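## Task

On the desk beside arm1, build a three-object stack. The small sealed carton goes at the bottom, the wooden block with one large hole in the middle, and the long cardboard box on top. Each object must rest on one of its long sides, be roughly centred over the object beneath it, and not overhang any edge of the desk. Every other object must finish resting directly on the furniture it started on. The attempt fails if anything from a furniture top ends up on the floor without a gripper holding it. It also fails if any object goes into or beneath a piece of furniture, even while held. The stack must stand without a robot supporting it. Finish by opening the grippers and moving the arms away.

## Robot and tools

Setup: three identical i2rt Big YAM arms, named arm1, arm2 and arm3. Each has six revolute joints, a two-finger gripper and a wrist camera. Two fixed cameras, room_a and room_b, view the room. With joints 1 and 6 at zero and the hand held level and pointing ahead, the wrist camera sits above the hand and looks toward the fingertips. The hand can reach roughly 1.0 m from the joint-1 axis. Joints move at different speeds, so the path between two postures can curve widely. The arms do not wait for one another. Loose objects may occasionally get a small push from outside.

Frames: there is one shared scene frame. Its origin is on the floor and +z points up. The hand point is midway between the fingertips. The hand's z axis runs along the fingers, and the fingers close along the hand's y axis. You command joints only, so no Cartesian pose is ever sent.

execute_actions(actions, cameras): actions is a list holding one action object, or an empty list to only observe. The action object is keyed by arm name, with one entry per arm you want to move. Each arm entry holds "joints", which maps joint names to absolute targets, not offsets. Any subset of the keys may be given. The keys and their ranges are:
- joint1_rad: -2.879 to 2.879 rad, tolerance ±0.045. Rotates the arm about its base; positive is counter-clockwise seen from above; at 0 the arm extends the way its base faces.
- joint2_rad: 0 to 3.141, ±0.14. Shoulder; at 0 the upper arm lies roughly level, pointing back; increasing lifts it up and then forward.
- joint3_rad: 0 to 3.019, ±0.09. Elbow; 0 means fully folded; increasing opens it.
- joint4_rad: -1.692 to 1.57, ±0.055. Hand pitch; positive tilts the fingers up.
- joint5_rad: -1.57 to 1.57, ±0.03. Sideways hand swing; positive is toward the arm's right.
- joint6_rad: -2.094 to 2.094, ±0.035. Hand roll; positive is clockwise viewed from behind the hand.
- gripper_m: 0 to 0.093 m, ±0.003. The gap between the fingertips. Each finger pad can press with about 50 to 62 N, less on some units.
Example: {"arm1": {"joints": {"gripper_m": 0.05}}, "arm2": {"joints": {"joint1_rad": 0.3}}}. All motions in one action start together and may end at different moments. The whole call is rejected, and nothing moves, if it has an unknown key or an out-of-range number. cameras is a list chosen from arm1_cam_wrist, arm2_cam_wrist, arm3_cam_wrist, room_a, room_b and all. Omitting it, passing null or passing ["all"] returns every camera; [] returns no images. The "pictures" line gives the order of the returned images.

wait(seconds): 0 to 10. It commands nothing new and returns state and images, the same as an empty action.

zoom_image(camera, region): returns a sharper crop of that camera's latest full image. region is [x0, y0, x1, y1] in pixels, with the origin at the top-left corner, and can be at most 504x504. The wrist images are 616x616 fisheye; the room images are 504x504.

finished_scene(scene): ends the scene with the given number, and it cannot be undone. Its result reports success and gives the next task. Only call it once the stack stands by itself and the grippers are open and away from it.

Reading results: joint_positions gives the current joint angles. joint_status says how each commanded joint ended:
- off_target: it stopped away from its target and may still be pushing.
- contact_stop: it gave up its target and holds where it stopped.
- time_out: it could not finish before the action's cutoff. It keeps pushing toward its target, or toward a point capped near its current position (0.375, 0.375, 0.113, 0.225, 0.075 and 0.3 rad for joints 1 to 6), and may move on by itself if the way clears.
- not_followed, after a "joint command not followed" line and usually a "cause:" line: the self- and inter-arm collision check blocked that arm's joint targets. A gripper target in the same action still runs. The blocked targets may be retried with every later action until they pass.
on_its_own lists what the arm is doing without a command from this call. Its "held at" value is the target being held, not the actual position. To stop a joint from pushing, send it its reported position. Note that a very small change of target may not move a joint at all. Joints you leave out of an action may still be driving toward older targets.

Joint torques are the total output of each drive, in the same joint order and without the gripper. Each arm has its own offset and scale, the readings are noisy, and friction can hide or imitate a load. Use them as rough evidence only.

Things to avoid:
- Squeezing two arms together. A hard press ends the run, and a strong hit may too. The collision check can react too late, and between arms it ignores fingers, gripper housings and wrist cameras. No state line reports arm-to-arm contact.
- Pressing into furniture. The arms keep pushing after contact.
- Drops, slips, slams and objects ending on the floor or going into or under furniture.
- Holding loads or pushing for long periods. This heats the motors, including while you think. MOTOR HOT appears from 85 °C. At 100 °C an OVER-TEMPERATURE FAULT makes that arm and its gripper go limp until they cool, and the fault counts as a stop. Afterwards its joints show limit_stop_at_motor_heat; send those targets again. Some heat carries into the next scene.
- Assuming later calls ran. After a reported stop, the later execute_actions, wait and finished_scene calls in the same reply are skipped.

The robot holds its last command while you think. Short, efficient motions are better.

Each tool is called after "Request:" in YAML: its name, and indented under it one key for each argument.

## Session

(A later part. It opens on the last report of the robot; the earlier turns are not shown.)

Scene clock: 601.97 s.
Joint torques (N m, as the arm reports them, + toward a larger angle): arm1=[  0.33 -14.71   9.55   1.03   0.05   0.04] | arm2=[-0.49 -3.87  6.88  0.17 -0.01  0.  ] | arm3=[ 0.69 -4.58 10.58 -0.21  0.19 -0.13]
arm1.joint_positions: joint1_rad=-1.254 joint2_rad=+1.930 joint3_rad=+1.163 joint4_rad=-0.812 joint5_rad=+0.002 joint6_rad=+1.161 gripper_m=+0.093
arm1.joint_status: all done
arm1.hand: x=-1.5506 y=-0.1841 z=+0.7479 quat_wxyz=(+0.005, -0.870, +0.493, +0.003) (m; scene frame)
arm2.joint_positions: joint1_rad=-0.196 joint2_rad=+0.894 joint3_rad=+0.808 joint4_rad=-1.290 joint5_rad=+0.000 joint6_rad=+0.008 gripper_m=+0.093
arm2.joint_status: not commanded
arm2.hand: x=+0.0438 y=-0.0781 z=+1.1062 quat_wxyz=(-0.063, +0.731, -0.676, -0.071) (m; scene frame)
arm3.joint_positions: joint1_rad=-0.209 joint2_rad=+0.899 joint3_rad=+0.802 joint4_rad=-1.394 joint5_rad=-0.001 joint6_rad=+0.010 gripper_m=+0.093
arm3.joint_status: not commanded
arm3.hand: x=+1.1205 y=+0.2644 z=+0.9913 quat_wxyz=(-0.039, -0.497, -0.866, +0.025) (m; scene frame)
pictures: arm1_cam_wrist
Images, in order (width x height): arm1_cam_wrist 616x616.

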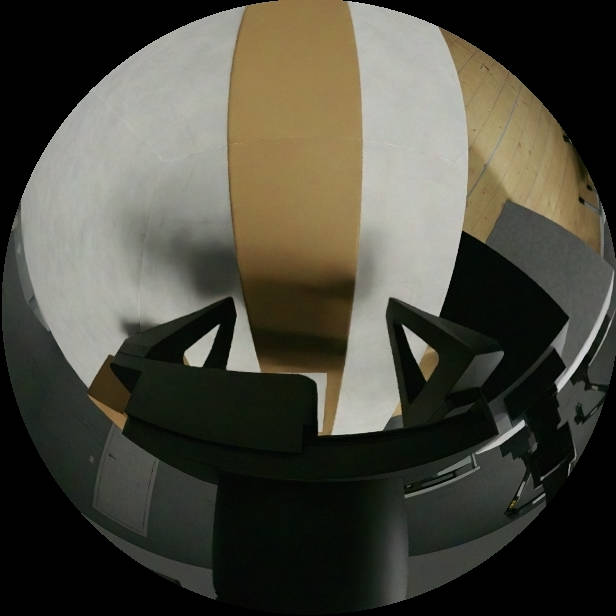

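Request:
execute_actions:
  actions:
    - {"arm1":{"joints":{"gripper_m":0.02}}}
  cameras: []

Request:
execute_actions:
  actions:
    - {"arm1":{"joints":{"joint2_rad":1.7,"joint3_rad":1.55,"joint4_rad":-1.39}}}
  cameras: ["room_a"]

Request:
execute_actions:
  actions:
    - {"arm1":{"joints":{"joint1_rad":-0.996,"joint2_rad":1.93,"joint3_rad":1.74,"joint4_rad":-1.33,"joint6_rad":1.414}}}
  cameras: ["room_a"]

Scene clock: 621.77 s.
Joint torques (N m, as the arm reports them, + toward a larger angle): arm1=[  0.31 -14.87   9.52   0.93   0.06   0.02] | arm2=[-0.81 -3.9   6.79  0.18 -0.03  0.03] | arm3=[ 0.7  -4.61 10.58 -0.21  0.19 -0.13]
arm1.joint_positions: joint1_rad=-1.254 joint2_rad=+1.930 joint3_rad=+1.163 joint4_rad=-0.810 joint5_rad=+0.002 joint6_rad=+1.164 gripper_m=+0.049
arm1.joint_status: gripper_m off_target (ended at +0.049, target +0.020)
arm1.hand: x=-1.5511 y=-0.1842 z=+0.7479 quat_wxyz=(+0.004, -0.869, +0.495, +0.004) (m; scene frame)
arm2.joint_positions: joint1_rad=-0.196 joint2_rad=+0.894 joint3_rad=+0.808 joint4_rad=-1.290 joint5_rad=+0.000 joint6_rad=+0.008 gripper_m=+0.093
arm2.joint_status: not commanded
arm2.hand: x=+0.0438 y=-0.0781 z=+1.1062 quat_wxyz=(-0.063, +0.731, -0.676, -0.071) (m; scene frame)
arm3.joint_positions: joint1_rad=-0.209 joint2_rad=+0.899 joint3_rad=+0.802 joint4_rad=-1.394 joint5_rad=-0.001 joint6_rad=+0.010 gripper_m=+0.093
arm3.joint_status: not commanded
arm3.hand: x=+1.1205 y=+0.2644 z=+0.9913 quat_wxyz=(-0.039, -0.497, -0.866, +0.025) (m; scene frame)
pictures: none
No camera images: the call's "cameras" was empty. Leave "cameras" out to get every camera's image.

Scene clock: 623.13 s.
Joint torques (N m, as the arm reports them, + toward a larger angle): arm1=[  0.37 -12.56  11.55  -0.15   0.06   0.01] | arm2=[-0.58 -4.03  6.94  0.15 -0.01  0.02] | arm3=[ 0.7  -4.6  10.59 -0.2   0.19 -0.13]
arm1.joint_positions: joint1_rad=-1.254 joint2_rad=+1.689 joint3_rad=+1.542 joint4_rad=-1.376 joint5_rad=+0.002 joint6_rad=+1.164 gripper_m=+0.049
arm1.joint_status: all done
arm1.hand: x=-1.5803 y=-0.1904 z=+0.9956 quat_wxyz=(-0.013, -0.869, +0.494, +0.027) (m; scene frame)
arm2.joint_positions: joint1_rad=-0.196 joint2_rad=+0.894 joint3_rad=+0.808 joint4_rad=-1.290 joint5_rad=+0.000 joint6_rad=+0.008 gripper_m=+0.093
arm2.joint_status: not commanded
arm2.hand: x=+0.0438 y=-0.0781 z=+1.1062 quat_wxyz=(-0.063, +0.731, -0.676, -0.071) (m; scene frame)
arm3.joint_positions: joint1_rad=-0.209 joint2_rad=+0.899 joint3_rad=+0.802 joint4_rad=-1.394 joint5_rad=-0.001 joint6_rad=+0.010 gripper_m=+0.093
arm3.joint_status: not commanded
arm3.hand: x=+1.1205 y=+0.2644 z=+0.9913 quat_wxyz=(-0.039, -0.497, -0.866, +0.025) (m; scene frame)
pictures: room_a
Images, in order (width x height): room_a 504x504.

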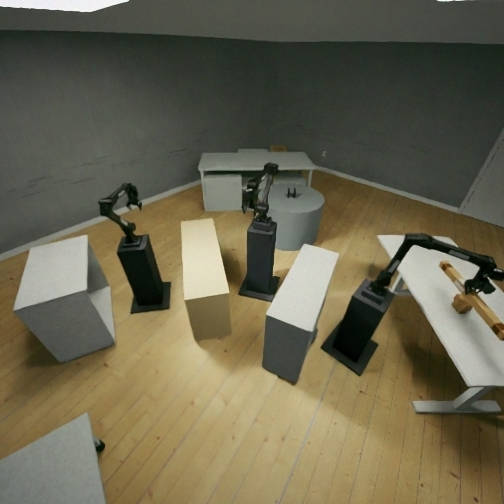

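Scene clock: 624.47 s.
Joint torques (N m, as the arm reports them, + toward a larger angle): arm1=[  0.07 -17.38  14.35   0.59   0.22   0.05] | arm2=[-0.69 -4.02  6.88  0.27 -0.03  0.02] | arm3=[ 0.7  -4.59 10.58 -0.21  0.19 -0.13]
arm1.joint_positions: joint1_rad=-0.998 joint2_rad=+1.939 joint3_rad=+1.697 joint4_rad=-1.336 joint5_rad=-0.002 joint6_rad=+1.405 gripper_m=+0.049
arm1.joint_status: all done
arm1.hand: x=-1.6091 y=-0.3449 z=+0.9191 quat_wxyz=(+0.003, -0.873, +0.488, +0.003) (m; scene frame)
arm2.joint_positions: joint1_rad=-0.196 joint2_rad=+0.894 joint3_rad=+0.808 joint4_rad=-1.290 joint5_rad=+0.000 joint6_rad=+0.008 gripper_m=+0.093
arm2.joint_status: not commanded
arm2.hand: x=+0.0438 y=-0.0781 z=+1.1062 quat_wxyz=(-0.063, +0.731, -0.676, -0.071) (m; scene frame)
arm3.joint_positions: joint1_rad=-0.209 joint2_rad=+0.899 joint3_rad=+0.802 joint4_rad=-1.394 joint5_rad=-0.001 joint6_rad=+0.010 gripper_m=+0.093
arm3.joint_status: not commanded
arm3.hand: x=+1.1205 y=+0.2644 z=+0.9913 quat_wxyz=(-0.039, -0.497, -0.866, +0.025) (m; scene frame)
pictures: room_a
Images, in order (width x height): room_a 504x504.

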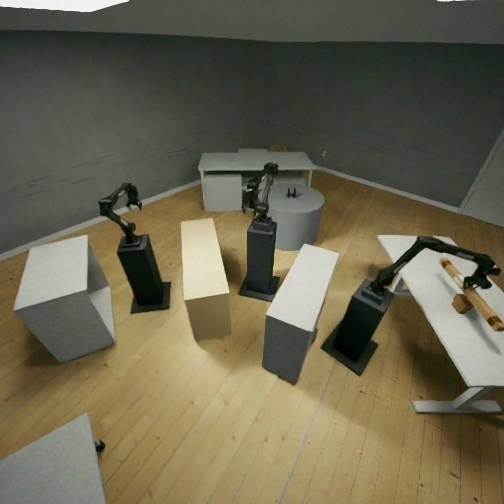

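Request:
execute_actions:
  actions:
    - {"arm1":{"joints":{"joint1_rad":-1.014,"joint2_rad":2.03,"joint4_rad":-1.203}}}
  cameras: ["arm1_cam_wrist"]

Scene clock: 629.57 s.
Joint torques (N m, as the arm reports them, + toward a larger angle): arm1=[ -1.1  -17.15  13.8    1.05   0.22   0.04] | arm2=[-0.3  -3.58  6.87  0.23  0.01 -0.01] | arm3=[ 0.71 -4.61 10.58 -0.21  0.19 -0.13]
arm1.joint_positions: joint1_rad=-1.004 joint2_rad=+2.025 joint3_rad=+1.701 joint4_rad=-1.219 joint5_rad=-0.002 joint6_rad=+1.405 gripper_m=+0.049
arm1.joint_status: all done
arm1.hand: x=-1.6363 y=-0.3512 z=+0.8711 quat_wxyz=(-0.011, -0.871, +0.491, +0.015) (m; scene frame)
arm2.joint_positions: joint1_rad=-0.196 joint2_rad=+0.894 joint3_rad=+0.808 joint4_rad=-1.290 joint5_rad=+0.000 joint6_rad=+0.008 gripper_m=+0.093
arm2.joint_status: not commanded
arm2.hand: x=+0.0438 y=-0.0781 z=+1.1062 quat_wxyz=(-0.063, +0.731, -0.676, -0.071) (m; scene frame)
arm3.joint_positions: joint1_rad=-0.209 joint2_rad=+0.899 joint3_rad=+0.802 joint4_rad=-1.394 joint5_rad=-0.001 joint6_rad=+0.010 gripper_m=+0.093
arm3.joint_status: not commanded
arm3.hand: x=+1.1205 y=+0.2644 z=+0.9913 quat_wxyz=(-0.039, -0.497, -0.866, +0.025) (m; scene frame)
pictures: arm1_cam_wrist
Images, in order (width x height): arm1_cam_wrist 616x616.

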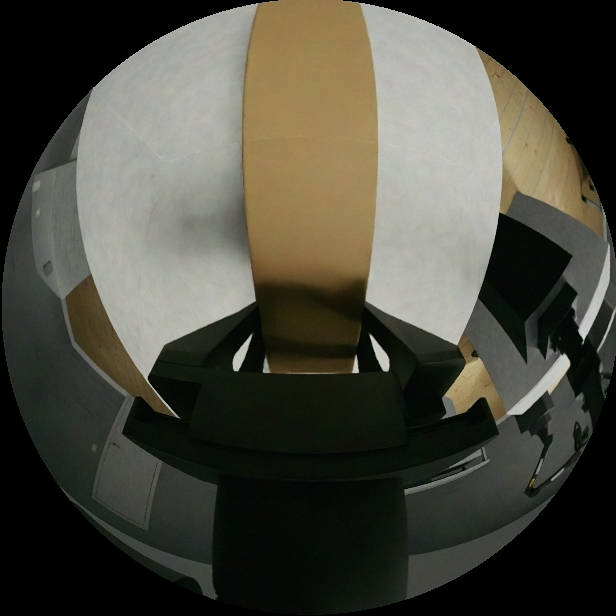

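Need −0.025 more.

Request:
execute_actions:
  actions:
    - {"arm1":{"joints":{"joint2_rad":2.095}}}
  cameras: ["arm1_cam_wrist","room_a"]

Scene clock: 634.20 s.
Joint torques (N m, as the arm reports them, + toward a larger angle): arm1=[ -1.04 -15.83  13.14   0.84   0.15   0.04] | arm2=[-0.61 -3.6   6.97  0.22 -0.01  0.  ] | arm3=[ 0.7  -4.61 10.58 -0.21  0.19 -0.13]
arm1.joint_positions: joint1_rad=-1.004 joint2_rad=+2.067 joint3_rad=+1.707 joint4_rad=-1.215 joint5_rad=+0.000 joint6_rad=+1.406 gripper_m=+0.049
arm1.joint_status: all done
arm1.hand: x=-1.6369 y=-0.3508 z=+0.8482 quat_wxyz=(+0.003, -0.871, +0.491, +0.005) (m; scene frame)
arm2.joint_positions: joint1_rad=-0.196 joint2_rad=+0.894 joint3_rad=+0.808 joint4_rad=-1.290 joint5_rad=+0.000 joint6_rad=+0.008 gripper_m=+0.093
arm2.joint_status: not commanded
arm2.hand: x=+0.0438 y=-0.0781 z=+1.1062 quat_wxyz=(-0.063, +0.731, -0.676, -0.071) (m; scene frame)
arm3.joint_positions: joint1_rad=-0.209 joint2_rad=+0.899 joint3_rad=+0.802 joint4_rad=-1.394 joint5_rad=-0.001 joint6_rad=+0.010 gripper_m=+0.093
arm3.joint_status: not commanded
arm3.hand: x=+1.1205 y=+0.2644 z=+0.9913 quat_wxyz=(-0.039, -0.497, -0.866, +0.025) (m; scene frame)
pictures: arm1_cam_wrist, room_a
Images, in order (width x height): arm1_cam_wrist 616x616, room_a 504x504.

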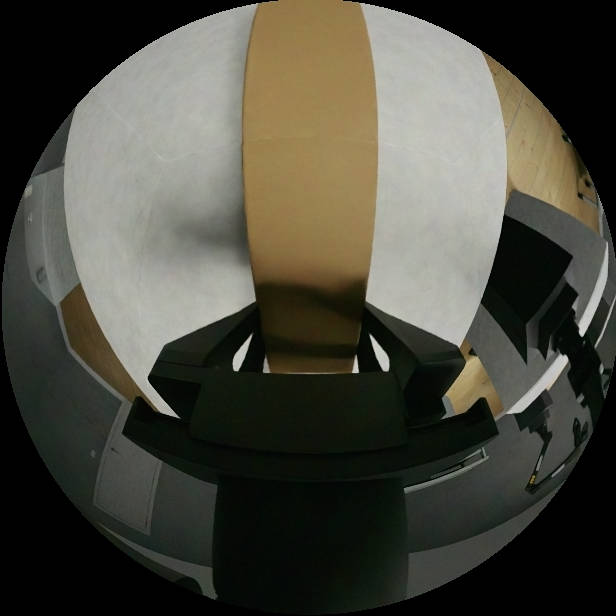

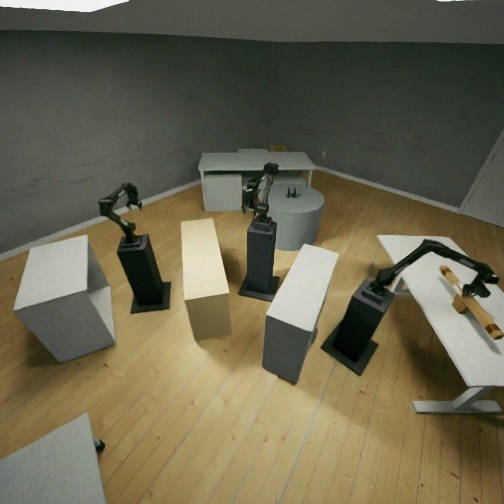

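Request:
execute_actions:
  actions:
    - {"arm1":{"joints":{"joint2_rad":2.055,"joint3_rad":1.715,"gripper_m":0.093}}}
  cameras: ["arm1_cam_wrist"]

Request:
execute_actions:
  actions:
    - {"arm1":{"joints":{"joint2_rad":1.3,"joint4_rad":-1.65}}}

Scene clock: 639.07 s.
Joint torques (N m, as the arm reports them, + toward a larger angle): arm1=[ -1.04 -18.97  10.94   0.82   0.15   0.03] | arm2=[-0.39 -4.02  6.85  0.24 -0.01 -0.02] | arm3=[ 0.71 -4.61 10.58 -0.21  0.19 -0.13]
arm1.joint_positions: joint1_rad=-1.004 joint2_rad=+2.067 joint3_rad=+1.707 joint4_rad=-1.215 joint5_rad=+0.000 joint6_rad=+1.406 gripper_m=+0.093
arm1.joint_status: all done
arm1.hand: x=-1.6369 y=-0.3508 z=+0.8482 quat_wxyz=(+0.003, -0.871, +0.491, +0.005) (m; scene frame)
arm2.joint_positions: joint1_rad=-0.196 joint2_rad=+0.894 joint3_rad=+0.808 joint4_rad=-1.290 joint5_rad=+0.000 joint6_rad=+0.008 gripper_m=+0.093
arm2.joint_status: not commanded
arm2.hand: x=+0.0438 y=-0.0781 z=+1.1062 quat_wxyz=(-0.063, +0.731, -0.676, -0.071) (m; scene frame)
arm3.joint_positions: joint1_rad=-0.209 joint2_rad=+0.899 joint3_rad=+0.802 joint4_rad=-1.394 joint5_rad=-0.001 joint6_rad=+0.010 gripper_m=+0.093
arm3.joint_status: not commanded
arm3.hand: x=+1.1205 y=+0.2644 z=+0.9913 quat_wxyz=(-0.039, -0.497, -0.866, +0.025) (m; scene frame)
pictures: arm1_cam_wrist
Images, in order (width x height): arm1_cam_wrist 616x616.

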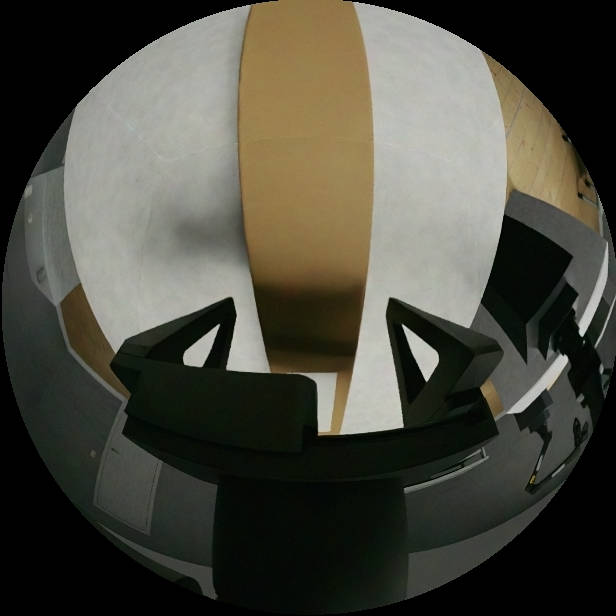

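Scene clock: 640.83 s.
Joint torques (N m, as the arm reports them, + toward a larger angle): arm1=[-0.88 -6.64 11.14  0.5   0.14  0.  ] | arm2=[-0.4  -3.91  6.97  0.18  0.02 -0.01] | arm3=[ 0.7  -4.6  10.58 -0.2   0.19 -0.13]
arm1.joint_positions: joint1_rad=-1.004 joint2_rad=+1.297 joint3_rad=+1.708 joint4_rad=-1.637 joint5_rad=+0.000 joint6_rad=+1.406 gripper_m=+0.093
arm1.joint_status: all done
arm1.hand: x=-1.4469 y=-0.2799 z=+1.2308 quat_wxyz=(-0.132, -0.858, +0.483, +0.114) (m; scene frame)
arm2.joint_positions: joint1_rad=-0.196 joint2_rad=+0.894 joint3_rad=+0.808 joint4_rad=-1.290 joint5_rad=+0.000 joint6_rad=+0.008 gripper_m=+0.093
arm2.joint_status: not commanded
arm2.hand: x=+0.0438 y=-0.0781 z=+1.1062 quat_wxyz=(-0.063, +0.731, -0.676, -0.071) (m; scene frame)
arm3.joint_positions: joint1_rad=-0.209 joint2_rad=+0.899 joint3_rad=+0.802 joint4_rad=-1.394 joint5_rad=-0.001 joint6_rad=+0.010 gripper_m=+0.093
arm3.joint_status: not commanded
arm3.hand: x=+1.1205 y=+0.2644 z=+0.9913 quat_wxyz=(-0.039, -0.497, -0.866, +0.025) (m; scene frame)
pictures: arm1_cam_wrist, arm2_cam_wrist, arm3_cam_wrist, room_a, room_b
Images, in order (width x height): arm1_cam_wrist 616x616, arm2_cam_wrist 616x616, arm3_cam_wrist 616x616, room_a 504x504, room_b 504x504.

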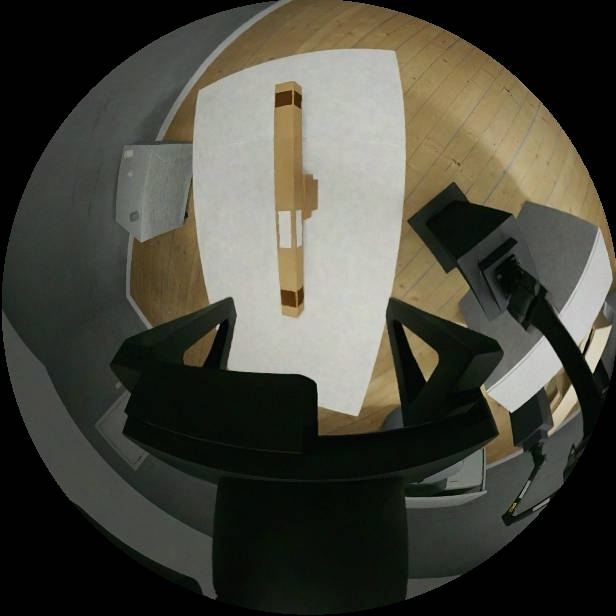

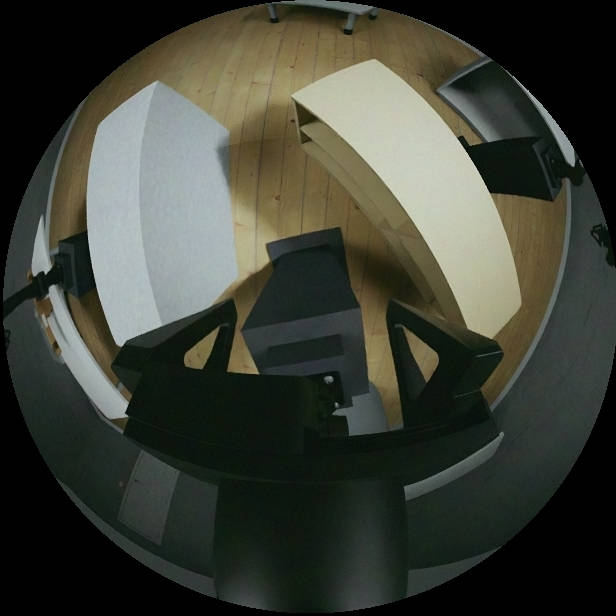

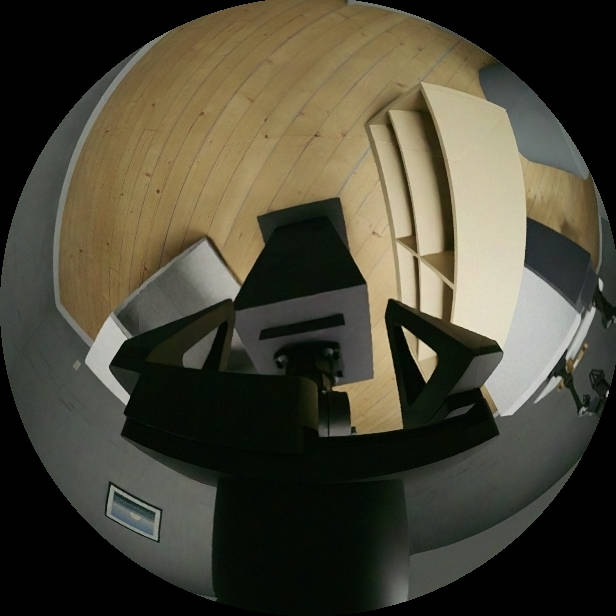

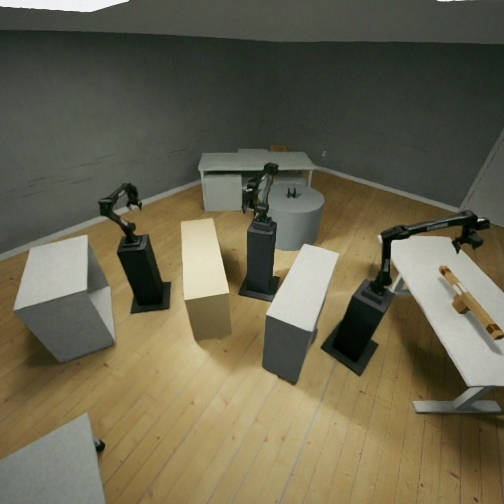

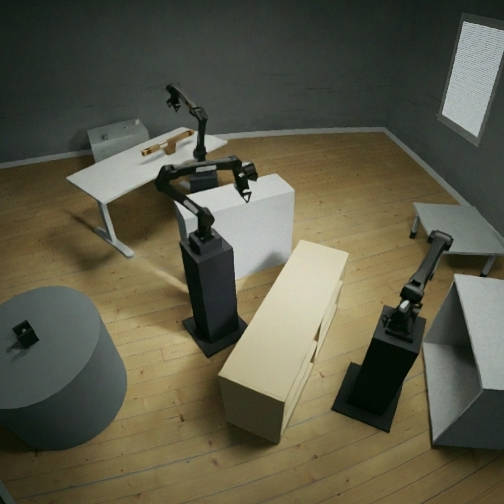

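Request:
finished_scene:
  scene: 1

The scene is finished: the task was done.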